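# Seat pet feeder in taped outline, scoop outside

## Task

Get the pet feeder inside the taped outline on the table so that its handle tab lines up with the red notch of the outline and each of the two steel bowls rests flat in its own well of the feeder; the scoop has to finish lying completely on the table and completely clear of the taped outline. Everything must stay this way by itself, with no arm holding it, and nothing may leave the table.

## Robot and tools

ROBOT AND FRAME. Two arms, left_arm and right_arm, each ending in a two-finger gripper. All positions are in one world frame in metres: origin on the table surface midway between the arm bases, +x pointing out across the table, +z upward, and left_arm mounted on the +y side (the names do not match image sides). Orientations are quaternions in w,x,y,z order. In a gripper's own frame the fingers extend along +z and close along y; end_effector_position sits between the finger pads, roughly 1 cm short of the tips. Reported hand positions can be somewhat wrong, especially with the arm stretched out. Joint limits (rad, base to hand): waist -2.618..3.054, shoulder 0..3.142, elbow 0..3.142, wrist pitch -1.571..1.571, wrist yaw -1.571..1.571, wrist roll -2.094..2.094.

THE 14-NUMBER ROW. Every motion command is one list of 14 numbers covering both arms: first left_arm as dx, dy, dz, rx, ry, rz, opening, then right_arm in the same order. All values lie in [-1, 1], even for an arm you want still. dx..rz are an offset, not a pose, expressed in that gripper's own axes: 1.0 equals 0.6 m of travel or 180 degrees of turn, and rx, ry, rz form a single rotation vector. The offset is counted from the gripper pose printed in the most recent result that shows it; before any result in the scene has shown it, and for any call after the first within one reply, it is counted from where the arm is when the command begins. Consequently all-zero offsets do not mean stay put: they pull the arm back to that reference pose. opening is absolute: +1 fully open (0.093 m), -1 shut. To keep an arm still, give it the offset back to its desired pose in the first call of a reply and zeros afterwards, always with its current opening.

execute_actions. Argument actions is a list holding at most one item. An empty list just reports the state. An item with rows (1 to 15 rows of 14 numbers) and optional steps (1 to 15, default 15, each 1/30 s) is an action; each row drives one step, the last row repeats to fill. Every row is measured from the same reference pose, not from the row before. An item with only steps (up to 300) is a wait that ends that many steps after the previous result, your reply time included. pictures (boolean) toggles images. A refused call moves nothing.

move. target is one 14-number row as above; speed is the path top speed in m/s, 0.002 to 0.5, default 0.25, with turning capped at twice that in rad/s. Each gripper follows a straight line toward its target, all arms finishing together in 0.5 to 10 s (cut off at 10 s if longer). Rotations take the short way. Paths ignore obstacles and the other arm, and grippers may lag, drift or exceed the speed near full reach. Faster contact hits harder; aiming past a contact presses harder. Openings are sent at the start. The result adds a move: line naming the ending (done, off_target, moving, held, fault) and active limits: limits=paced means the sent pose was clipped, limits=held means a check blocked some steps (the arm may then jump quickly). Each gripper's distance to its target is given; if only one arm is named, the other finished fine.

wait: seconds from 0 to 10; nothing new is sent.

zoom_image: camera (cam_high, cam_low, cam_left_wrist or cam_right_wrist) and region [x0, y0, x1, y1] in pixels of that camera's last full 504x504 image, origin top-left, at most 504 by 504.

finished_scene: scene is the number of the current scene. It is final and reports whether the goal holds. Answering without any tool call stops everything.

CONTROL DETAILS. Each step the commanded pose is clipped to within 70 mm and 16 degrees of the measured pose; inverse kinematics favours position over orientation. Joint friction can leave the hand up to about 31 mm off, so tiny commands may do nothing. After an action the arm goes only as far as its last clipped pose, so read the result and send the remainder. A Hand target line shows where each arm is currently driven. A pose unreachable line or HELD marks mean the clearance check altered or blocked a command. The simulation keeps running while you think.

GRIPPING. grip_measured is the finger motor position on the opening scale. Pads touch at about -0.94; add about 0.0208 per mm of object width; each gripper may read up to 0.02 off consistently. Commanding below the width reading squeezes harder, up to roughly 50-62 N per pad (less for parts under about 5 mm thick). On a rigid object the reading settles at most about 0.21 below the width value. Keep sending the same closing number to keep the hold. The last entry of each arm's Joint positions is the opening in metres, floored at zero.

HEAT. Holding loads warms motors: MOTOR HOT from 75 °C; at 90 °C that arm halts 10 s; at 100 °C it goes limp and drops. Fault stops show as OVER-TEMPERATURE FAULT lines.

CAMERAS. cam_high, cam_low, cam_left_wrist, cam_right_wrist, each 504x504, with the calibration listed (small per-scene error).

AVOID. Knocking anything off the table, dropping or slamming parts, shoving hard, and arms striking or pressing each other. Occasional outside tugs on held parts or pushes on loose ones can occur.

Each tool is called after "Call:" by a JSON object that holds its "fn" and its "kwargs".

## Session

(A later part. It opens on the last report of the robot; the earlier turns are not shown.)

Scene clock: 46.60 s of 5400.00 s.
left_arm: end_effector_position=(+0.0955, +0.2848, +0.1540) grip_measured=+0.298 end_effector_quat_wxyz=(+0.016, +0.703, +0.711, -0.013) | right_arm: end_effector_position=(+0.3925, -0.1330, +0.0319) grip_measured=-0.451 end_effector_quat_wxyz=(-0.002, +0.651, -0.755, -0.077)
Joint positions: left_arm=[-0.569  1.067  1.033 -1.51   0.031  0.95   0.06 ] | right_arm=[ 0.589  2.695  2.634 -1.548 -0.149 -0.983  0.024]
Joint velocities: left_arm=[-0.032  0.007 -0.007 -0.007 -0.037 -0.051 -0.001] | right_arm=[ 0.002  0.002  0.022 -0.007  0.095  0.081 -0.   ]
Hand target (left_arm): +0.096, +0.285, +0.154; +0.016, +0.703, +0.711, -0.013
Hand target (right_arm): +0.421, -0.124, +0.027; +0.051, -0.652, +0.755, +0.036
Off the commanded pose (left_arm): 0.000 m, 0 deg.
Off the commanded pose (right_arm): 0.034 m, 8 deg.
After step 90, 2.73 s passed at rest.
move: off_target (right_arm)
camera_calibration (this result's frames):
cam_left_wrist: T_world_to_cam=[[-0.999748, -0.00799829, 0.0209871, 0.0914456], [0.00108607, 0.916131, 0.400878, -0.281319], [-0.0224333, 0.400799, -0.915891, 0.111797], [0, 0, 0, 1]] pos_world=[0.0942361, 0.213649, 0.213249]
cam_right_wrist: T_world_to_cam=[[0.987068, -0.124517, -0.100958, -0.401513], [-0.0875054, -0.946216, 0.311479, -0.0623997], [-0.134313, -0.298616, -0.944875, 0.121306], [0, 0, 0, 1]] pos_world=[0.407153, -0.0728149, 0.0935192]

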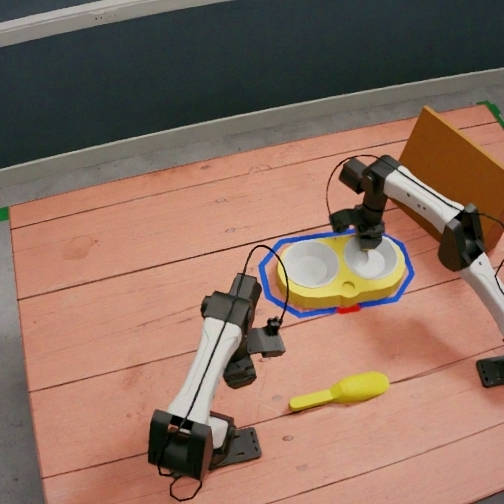

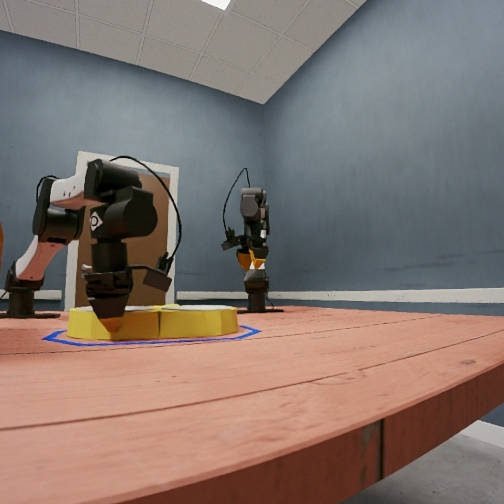

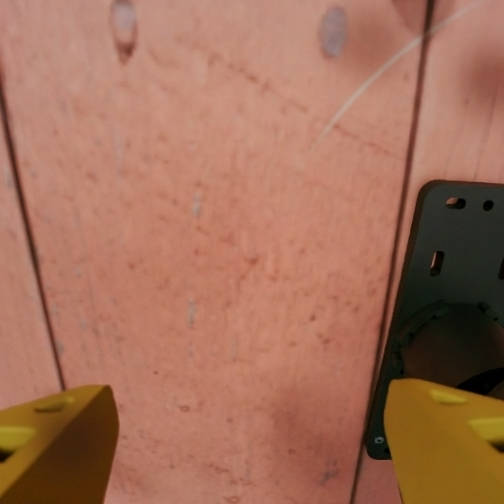

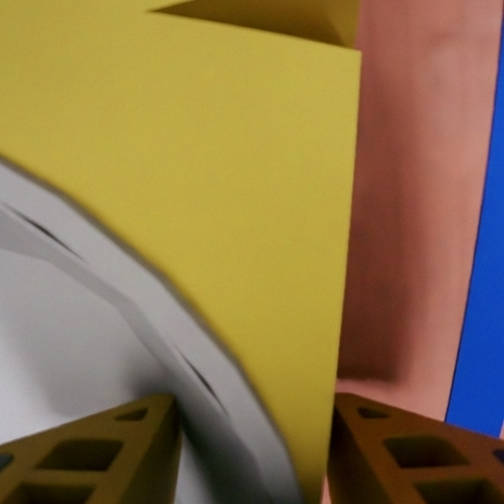

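Call:
{"fn": "execute_actions", "kwargs": {"actions": [{"rows":[[0,0,0,0,0,0,0.3,0,0,0,0,0,0,0.3]],"steps":10}], "pictures": false}}

Call:
{"fn": "move", "kwargs": {"target": [0,0,0,0,0,0,0.3,0,0.01,-0.1,0,0,0,0.3], "speed": 0.15}}

Call:
{"fn": "move", "kwargs": {"target": [0,0,0,0,0,0,0.3,-0.09,0.37,-0.03,0.03,0.03,0.49,1], "speed": 0.35}}

Scene clock: 49.50 s of 5400.00 s.
left_arm: end_effector_position=(+0.0955, +0.2848, +0.1540) grip_measured=+0.298 end_effector_quat_wxyz=(+0.016, +0.703, +0.711, -0.013) | right_arm: end_effector_position=(+0.3920, -0.1330, +0.0342) grip_measured=+0.298 end_effector_quat_wxyz=(-0.002, +0.651, -0.755, -0.077)
Joint positions: left_arm=[-0.569  1.067  1.033 -1.51   0.031  0.95   0.06 ] | right_arm=[ 0.589  2.691  2.634 -1.551 -0.151 -0.983  0.059]
Joint velocities: left_arm=[-0.022 -0.002  0.022  0.007  0.007  0.007 -0.001] | right_arm=[-0.007 -0.012 -0.022  0.037 -0.037  0.022 -0.002]
Hand target (left_arm): +0.096, +0.285, +0.154; +0.016, +0.703, +0.711, -0.013
Hand target (right_arm): +0.392, -0.133, +0.032; +0.002, -0.651, +0.755, +0.077
Off the commanded pose (left_arm): 0.000 m, 0 deg.
Off the commanded pose (right_arm): 0.002 m, 0 deg.
Steps of this call (steps 1 to 77: nothing new was sent; steps 78 to 87: all 10 steps of this action). Readings (end_effector_position):
78: left_arm (+0.0955, +0.2848, +0.1540) | right_arm (+0.3917, -0.1332, +0.0329)
79: left_arm (+0.0955, +0.2848, +0.1540) | right_arm (+0.3919, -0.1331, +0.0338)
81: left_arm (+0.0955, +0.2848, +0.1540) | right_arm (+0.3920, -0.1330, +0.0342)
85: left_arm (+0.0955, +0.2848, +0.1540) | right_arm (+0.3920, -0.1330, +0.0342)
87: the state above

Scene clock: 50.67 s of 5400.00 s.
left_arm: end_effector_position=(+0.0955, +0.2848, +0.1540) grip_measured=+0.298 end_effector_quat_wxyz=(+0.016, +0.703, +0.711, -0.013) | right_arm: end_effector_position=(+0.3942, -0.1320, +0.1057) grip_measured=+0.298 end_effector_quat_wxyz=(-0.065, +0.654, -0.751, -0.060)
Joint positions: left_arm=[-0.569  1.067  1.033 -1.51   0.031  0.95   0.06 ] | right_arm=[ 0.589  2.545  2.642 -1.573 -0.151 -0.983  0.059]
Joint velocities: left_arm=[ 0.002 -0.022 -0.002 -0.007 -0.022 -0.007  0.   ] | right_arm=[ 0.002 -0.007 -0.012  0.022 -0.007 -0.095 -0.   ]
Hand target (left_arm): +0.096, +0.285, +0.154; +0.016, +0.703, +0.711, -0.013
Hand target (right_arm): +0.391, -0.139, +0.094; +0.045, -0.649, +0.757, +0.067
Off the commanded pose (left_arm): 0.000 m, 0 deg.
Off the commanded pose (right_arm): 0.014 m, 8 deg.
joint sent to its limit (right arm) — the command would take joint 4 (wrist pitch) past its lower limit, so that joint was sent only as far as its limit.
move: off_target (right_arm)
camera_calibration (this result's frames):
cam_left_wrist: T_world_to_cam=[[-0.999748, -0.00799829, 0.0209871, 0.0914456], [0.00108607, 0.916131, 0.400878, -0.281319], [-0.0224333, 0.400799, -0.915891, 0.111797], [0, 0, 0, 1]] pos_world=[0.0942361, 0.213649, 0.213249]
cam_right_wrist: T_world_to_cam=[[0.992498, -0.121854, 0.0099788, -0.409082], [-0.120596, -0.962282, 0.243863, -0.0662263], [-0.0201132, -0.243237, -0.969758, 0.156457], [0, 0, 0, 1]] pos_world=[0.401173, -0.0755204, 0.171958]

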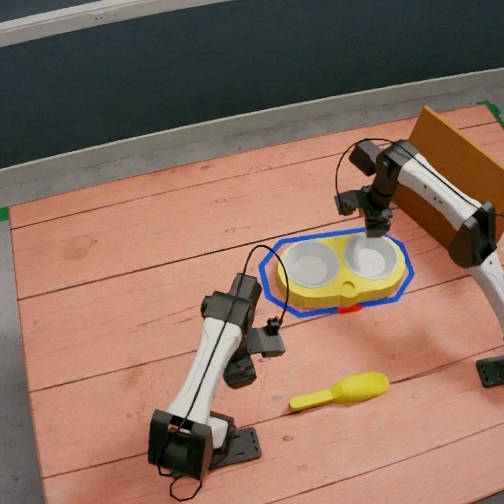

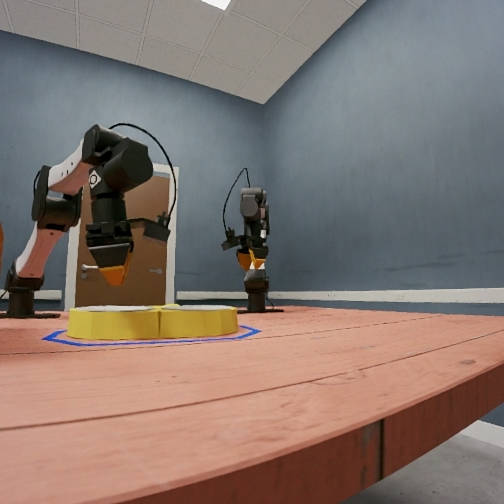

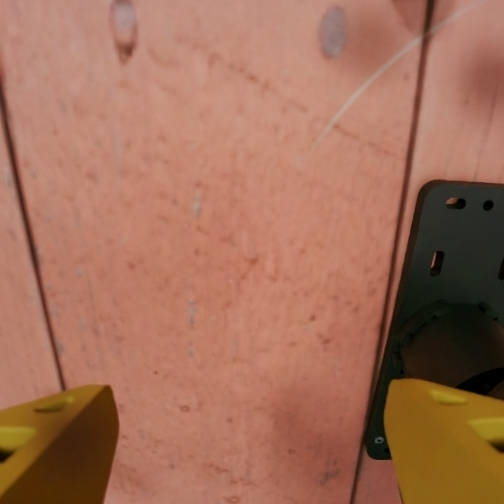

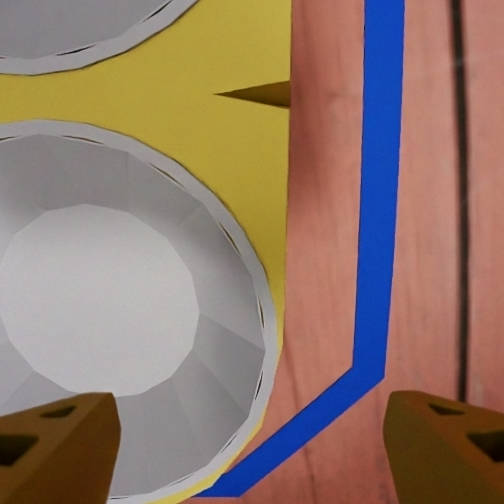

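Scene clock: 53.57 s of 5400.00 s.
left_arm: end_effector_position=(+0.0955, +0.2848, +0.1540) grip_measured=+0.298 end_effector_quat_wxyz=(+0.016, +0.703, +0.711, -0.013) | right_arm: end_effector_position=(+0.1873, -0.0455, +0.1368) grip_measured=+0.989 end_effector_quat_wxyz=(+0.003, +0.053, +0.998, +0.041)
Joint positions: left_arm=[-0.569  1.067  1.033 -1.51   0.031  0.95   0.06 ] | right_arm=[ 1.075  2.002  1.862 -1.359 -0.041  1.036  0.093]
Joint velocities: left_arm=[ 0.002 -0.002  0.017  0.051  0.051 -0.081 -0.001] | right_arm=[ 0.002  0.017 -0.012  0.007 -0.022  0.066 -0.001]
Hand target (left_arm): +0.096, +0.285, +0.154; +0.016, +0.703, +0.711, -0.013
Hand target (right_arm): +0.182, -0.051, +0.134; +0.000, +0.054, +0.998, +0.028
Off the commanded pose (left_arm): 0.000 m, 0 deg.
Off the commanded pose (right_arm): 0.010 m, 1 deg.
move: done
camera_calibration (this result's frames):
cam_left_wrist: T_world_to_cam=[[-0.999748, -0.00799829, 0.0209871, 0.0914456], [0.00108607, 0.916131, 0.400878, -0.281319], [-0.0224333, 0.400799, -0.915891, 0.111797], [0, 0, 0, 1]] pos_world=[0.0942361, 0.213649, 0.213249]
cam_right_wrist: T_world_to_cam=[[-0.0882191, -0.99361, -0.0703999, -0.019738], [-0.911621, 0.0520513, 0.407723, 0.156363], [-0.401453, 0.100147, -0.910388, 0.282452], [0, 0, 0, 1]] pos_world=[0.254194, -0.0560375, 0.191999]

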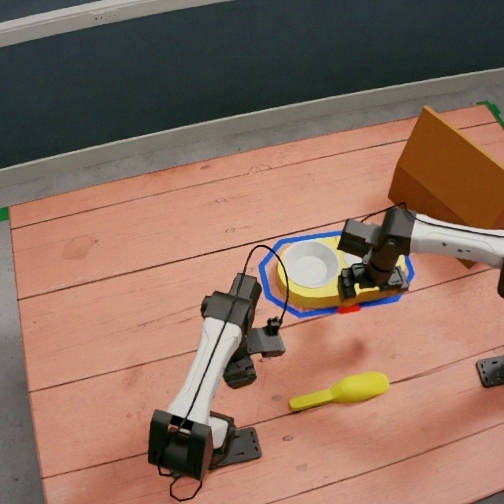

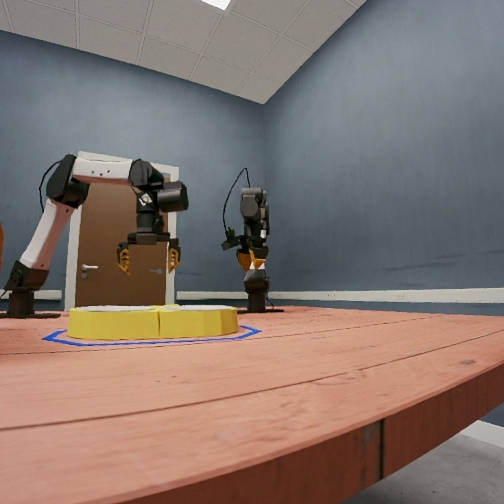

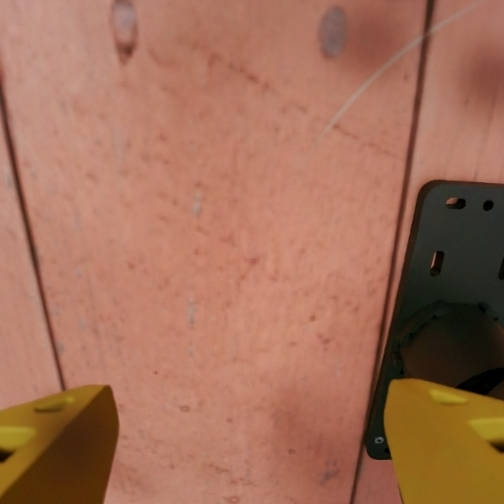

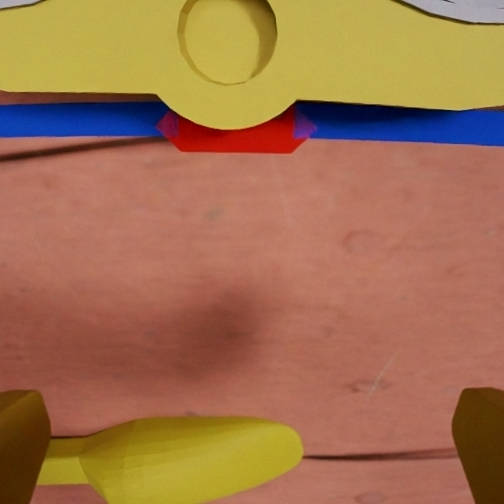

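Call:
{"fn": "move", "kwargs": {"target": [0,0,0,0,0,0,0.3,-0.035,0,0.185,0,0,0,1], "speed": 0.2}}

Call:
{"fn": "move", "kwargs": {"target": [0,0,0,0,0,0,0.3,-0.06,0,0,0,0,0,1], "speed": 0.04}}

Call:
{"fn": "zoom_image", "kwargs": {"camera": "cam_high", "region": [240, 190, 440, 340]}}

Scene clock: 55.50 s of 5400.00 s.
left_arm: end_effector_position=(+0.0955, +0.2848, +0.1540) grip_measured=+0.298 end_effector_quat_wxyz=(+0.016, +0.703, +0.711, -0.013) | right_arm: end_effector_position=(+0.2092, -0.0335, +0.0344) grip_measured=+0.989 end_effector_quat_wxyz=(+0.009, +0.050, +0.998, +0.047)
Joint positions: left_arm=[-0.569  1.067  1.033 -1.51   0.031  0.95   0.06 ] | right_arm=[ 1.05   2.113  1.617 -0.988 -0.04   1.007  0.093]
Joint velocities: left_arm=[ 0.017  0.002  0.007 -0.022 -0.095  0.051  0.   ] | right_arm=[-0.007 -0.002 -0.007 -0.007  0.037 -0.037  0.   ]
Hand target (left_arm): +0.096, +0.285, +0.154; +0.016, +0.703, +0.711, -0.013
Hand target (right_arm): +0.210, -0.038, +0.026; +0.003, +0.053, +0.998, +0.041
Off the commanded pose (left_arm): 0.000 m, 0 deg.
Off the commanded pose (right_arm): 0.010 m, 1 deg.
move: done
camera_calibration (this result's frames):
cam_left_wrist: T_world_to_cam=[[-0.999748, -0.00799829, 0.0209871, 0.0914456], [0.00108607, 0.916131, 0.400878, -0.281319], [-0.0224333, 0.400799, -0.915891, 0.111797], [0, 0, 0, 1]] pos_world=[0.0942361, 0.213649, 0.213249]
cam_right_wrist: T_world_to_cam=[[-0.0828663, -0.99309, -0.0830941, -0.01375], [-0.916803, 0.043284, 0.396986, 0.218634], [-0.390647, 0.109078, -0.914055, 0.194957], [0, 0, 0, 1]] pos_world=[0.275465, -0.0443839, 0.0902639]

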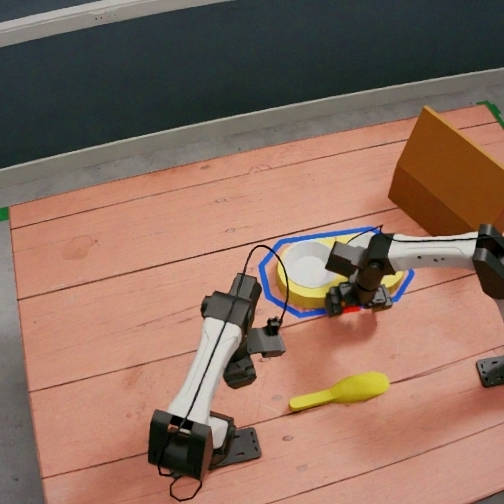

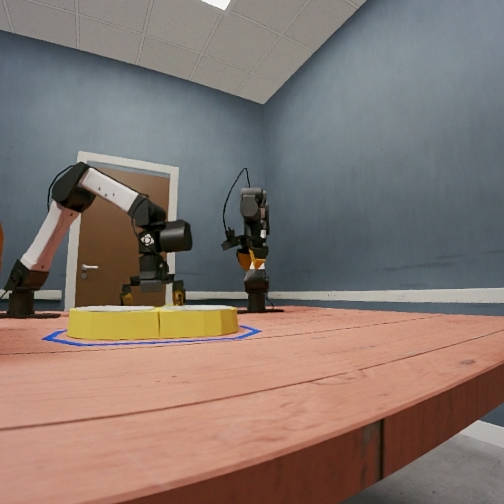

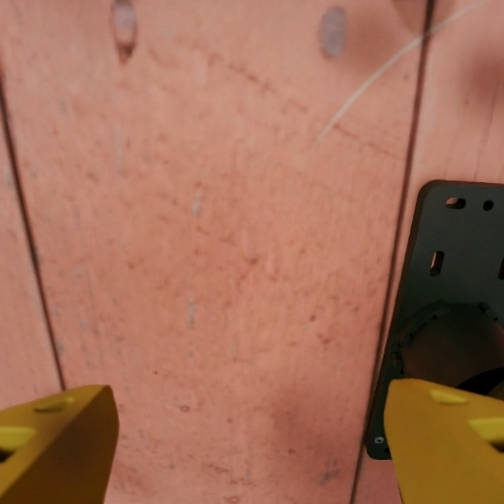

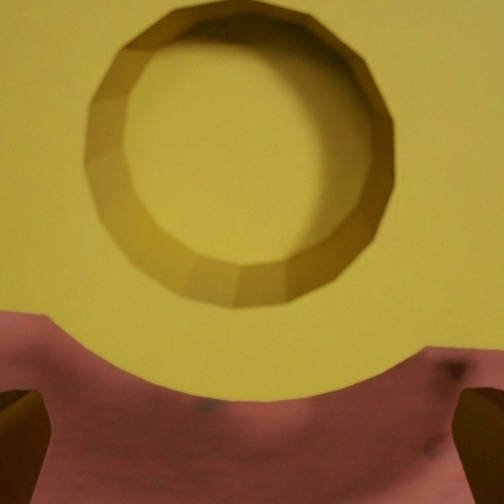

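Scene clock: 56.70 s of 5400.00 s.
left_arm: end_effector_position=(+0.0955, +0.2848, +0.1540) grip_measured=+0.298 end_effector_quat_wxyz=(+0.016, +0.703, +0.711, -0.013) | right_arm: end_effector_position=(+0.2410, -0.0349, +0.0429) grip_measured=+0.989 end_effector_quat_wxyz=(+0.015, +0.050, +0.997, +0.054)
Joint positions: left_arm=[-0.569  1.067  1.033 -1.51   0.031  0.95   0.06 ] | right_arm=[ 0.99   2.164  1.73  -1.033 -0.044  0.946  0.093]
Joint velocities: left_arm=[-0.012  0.007  0.022  0.081 -0.007 -0.051 -0.001] | right_arm=[-0.002 -0.002  0.012 -0.022  0.007 -0.037  0.   ]
Hand target (left_arm): +0.096, +0.285, +0.154; +0.016, +0.703, +0.711, -0.013
Hand target (right_arm): +0.245, -0.037, +0.035; +0.009, +0.050, +0.998, +0.048
Off the commanded pose (left_arm): 0.000 m, 0 deg.
Off the commanded pose (right_arm): 0.009 m, 1 deg.
move: done
camera_calibration (this result's frames):
cam_left_wrist: T_world_to_cam=[[-0.999748, -0.00799829, 0.0209871, 0.0914456], [0.00108607, 0.916131, 0.400878, -0.281319], [-0.0224333, 0.400799, -0.915891, 0.111797], [0, 0, 0, 1]] pos_world=[0.0942361, 0.213649, 0.213249]
cam_right_wrist: T_world_to_cam=[[-0.0815726, -0.991866, -0.0977117, -0.0115189], [-0.922234, 0.0379413, 0.384767, 0.246098], [-0.37793, 0.121499, -0.917827, 0.212832], [0, 0, 0, 1]] pos_world=[0.306456, -0.0466214, 0.099527]

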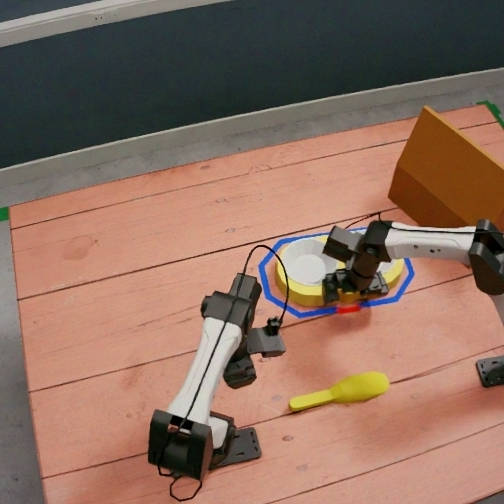

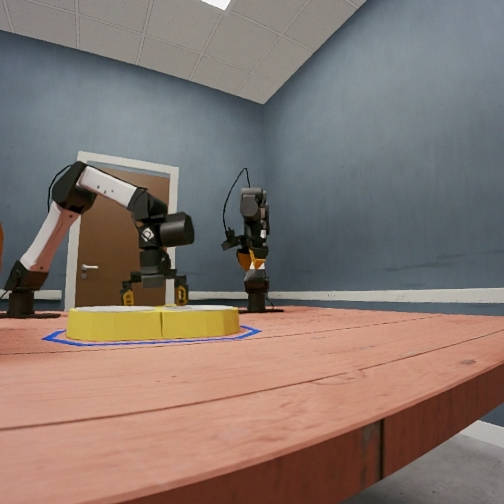

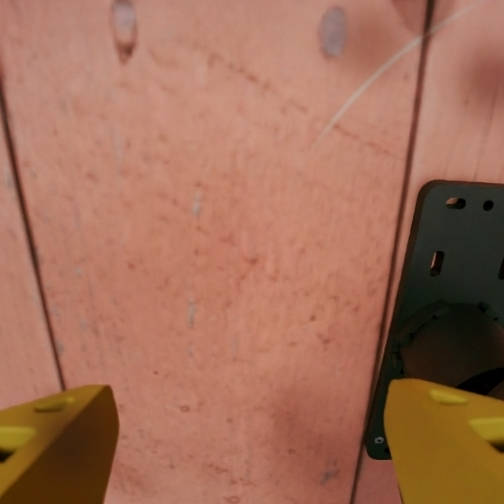

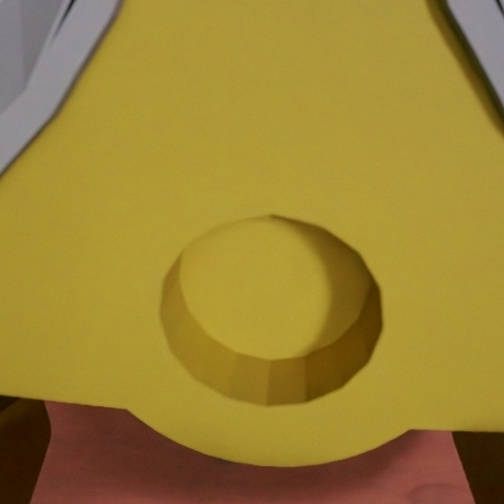

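Region (240, 190, 440, 340) of cam_high's 504x504 image, scaled by 2.520, with more detail than that image has; it fills the top 378 rows of this view, and the rest is white.

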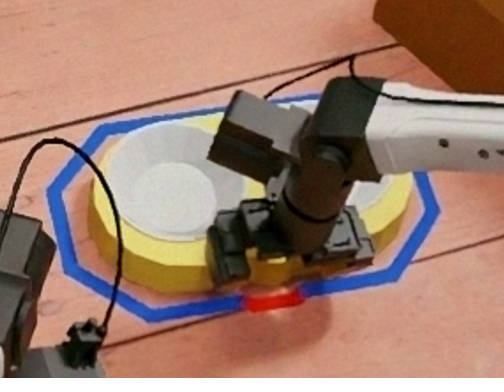

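A bit more push, then back off.

Call:
{"fn": "move", "kwargs": {"target": [0,0,0,0,0,0,0.3,-0.02,0,0.025,0,0,0.015,1], "speed": 0.04}}

Call:
{"fn": "move", "kwargs": {"target": [0,0,0,0,0,0,0.3,0.12,-0.1,-0.12,0,0,0,1]}}

Call:
{"fn": "zoom_image", "kwargs": {"camera": "cam_high", "region": [240, 190, 440, 340]}}

Scene clock: 58.27 s of 5400.00 s.
left_arm: end_effector_position=(+0.0955, +0.2848, +0.1540) grip_measured=+0.298 end_effector_quat_wxyz=(+0.016, +0.703, +0.711, -0.013) | right_arm: end_effector_position=(+0.2442, -0.0360, +0.0370) grip_measured=+0.989 end_effector_quat_wxyz=(+0.013, +0.066, +0.996, +0.053)
Joint positions: left_arm=[-0.569  1.067  1.033 -1.51   0.031  0.95   0.06 ] | right_arm=[ 0.983  2.179  1.73  -1.023 -0.045  0.971  0.093]
Joint velocities: left_arm=[ 0.002 -0.002  0.007  0.051  0.007 -0.007  0.   ] | right_arm=[ 0.002  0.012  0.012 -0.037 -0.022  0.022 -0.001]
Hand target (left_arm): +0.096, +0.285, +0.154; +0.016, +0.703, +0.711, -0.013
Hand target (right_arm): +0.253, -0.035, +0.029; +0.014, +0.074, +0.996, +0.055
Off the commanded pose (left_arm): 0.000 m, 0 deg.
Off the commanded pose (right_arm): 0.013 m, 1 deg.
move: off_target (right_arm)
camera_calibration (this result's frames):
cam_left_wrist: T_world_to_cam=[[-0.999748, -0.00799829, 0.0209871, 0.0914456], [0.00108607, 0.916131, 0.400878, -0.281319], [-0.0224333, 0.400799, -0.915891, 0.111797], [0, 0, 0, 1]] pos_world=[0.0942361, 0.213649, 0.213249]
cam_right_wrist: T_world_to_cam=[[-0.113709, -0.988984, -0.0947625, -0.00501212], [-0.918035, 0.0681251, 0.390603, 0.251207], [-0.379845, 0.131411, -0.915669, 0.209478], [0, 0, 0, 1]] pos_world=[0.309616, -0.0495981, 0.0932156]

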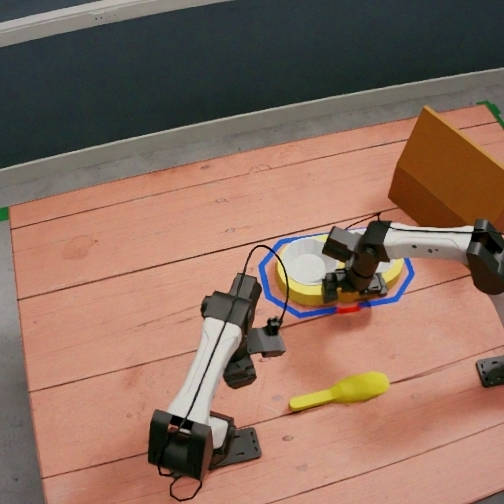

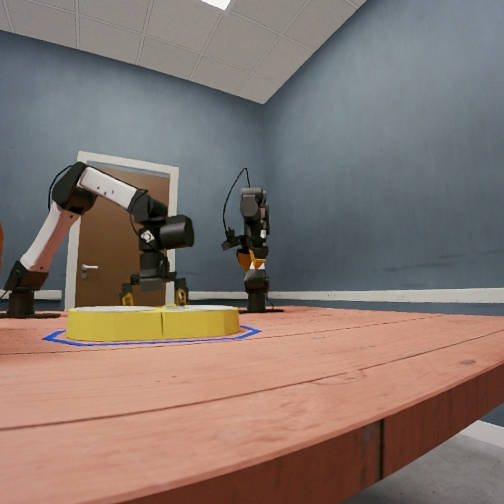

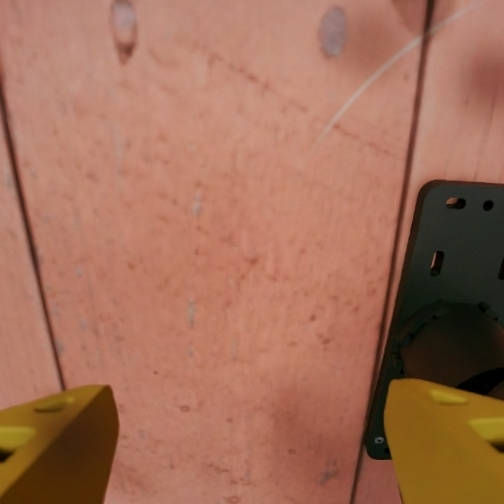

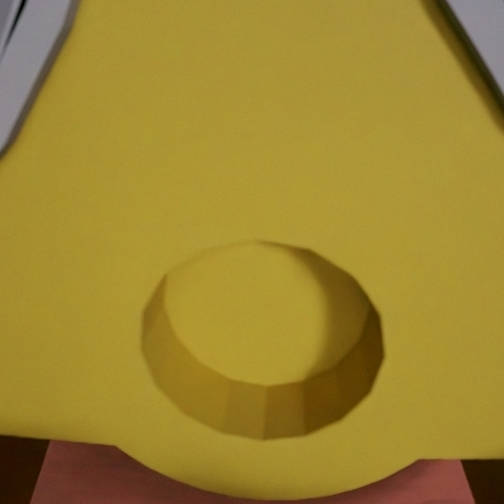

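Scene clock: 59.30 s of 5400.00 s.
left_arm: end_effector_position=(+0.0955, +0.2848, +0.1540) grip_measured=+0.298 end_effector_quat_wxyz=(+0.016, +0.703, +0.711, -0.013) | right_arm: end_effector_position=(+0.1693, -0.0873, +0.1080) grip_measured=+0.989 end_effector_quat_wxyz=(+0.020, +0.067, +0.995, +0.068)
Joint positions: left_arm=[-0.569  1.067  1.033 -1.51   0.031  0.95   0.06 ] | right_arm=[ 1.043  1.763  1.425 -1.097 -0.045  1.034  0.093]
Joint velocities: left_arm=[-0.012 -0.002 -0.022  0.022  0.022  0.066 -0.   ] | right_arm=[-0.007 -0.007  0.007  0.022  0.022 -0.037 -0.   ]
Hand target (left_arm): +0.096, +0.285, +0.154; +0.016, +0.703, +0.711, -0.013
Hand target (right_arm): +0.162, -0.093, +0.101; +0.013, +0.066, +0.996, +0.053
Off the commanded pose (left_arm): 0.000 m, 0 deg.
Off the commanded pose (right_arm): 0.011 m, 2 deg.
move: off_target (right_arm)
camera_calibration (this result's frames):
cam_left_wrist: T_world_to_cam=[[-0.999748, -0.00799829, 0.0209871, 0.0914456], [0.00108607, 0.916131, 0.400878, -0.281319], [-0.0224333, 0.400799, -0.915891, 0.111797], [0, 0, 0, 1]] pos_world=[0.0942361, 0.213649, 0.213249]
cam_right_wrist: T_world_to_cam=[[-0.114063, -0.98536, -0.126713, -0.0537755], [-0.924163, 0.0584335, 0.377503, 0.159818], [-0.364572, 0.160162, -0.917298, 0.252896], [0, 0, 0, 1]] pos_world=[0.233763, -0.102831, 0.164835]

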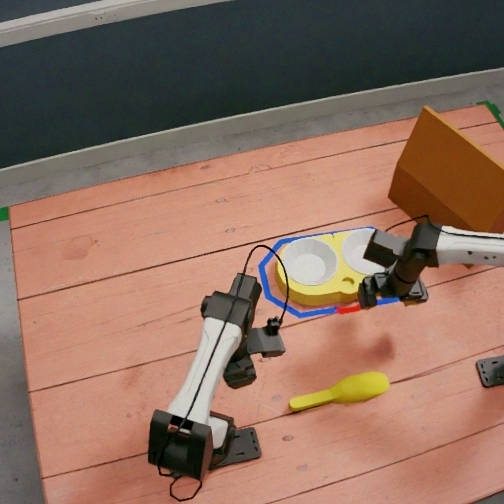

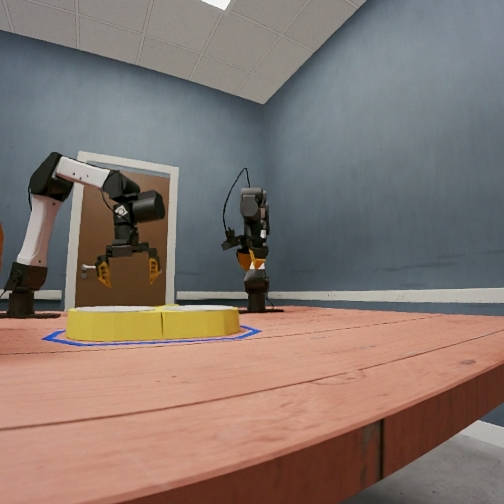

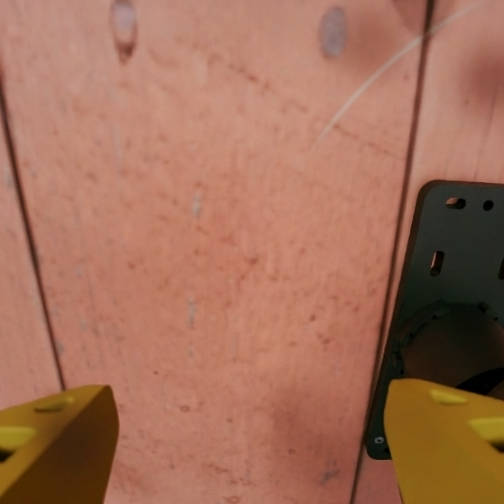

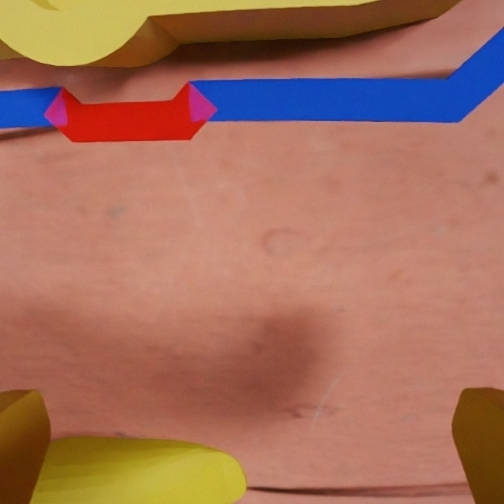

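Region (240, 190, 440, 340) of cam_high's 504x504 image, scaled by 2.520, with more detail than that image has; it fills the top 378 rows of this view, and the rest is white.

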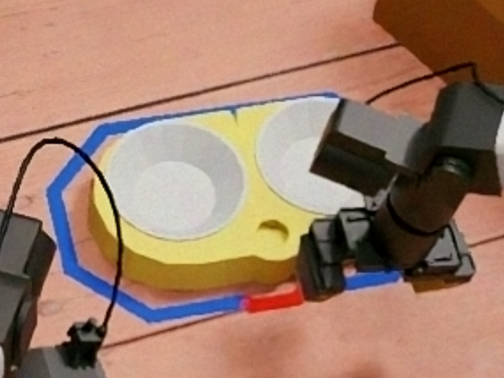

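Call:
{"fn": "finished_scene", "kwargs": {"scene": 2}}

The scene is finished: the task was done.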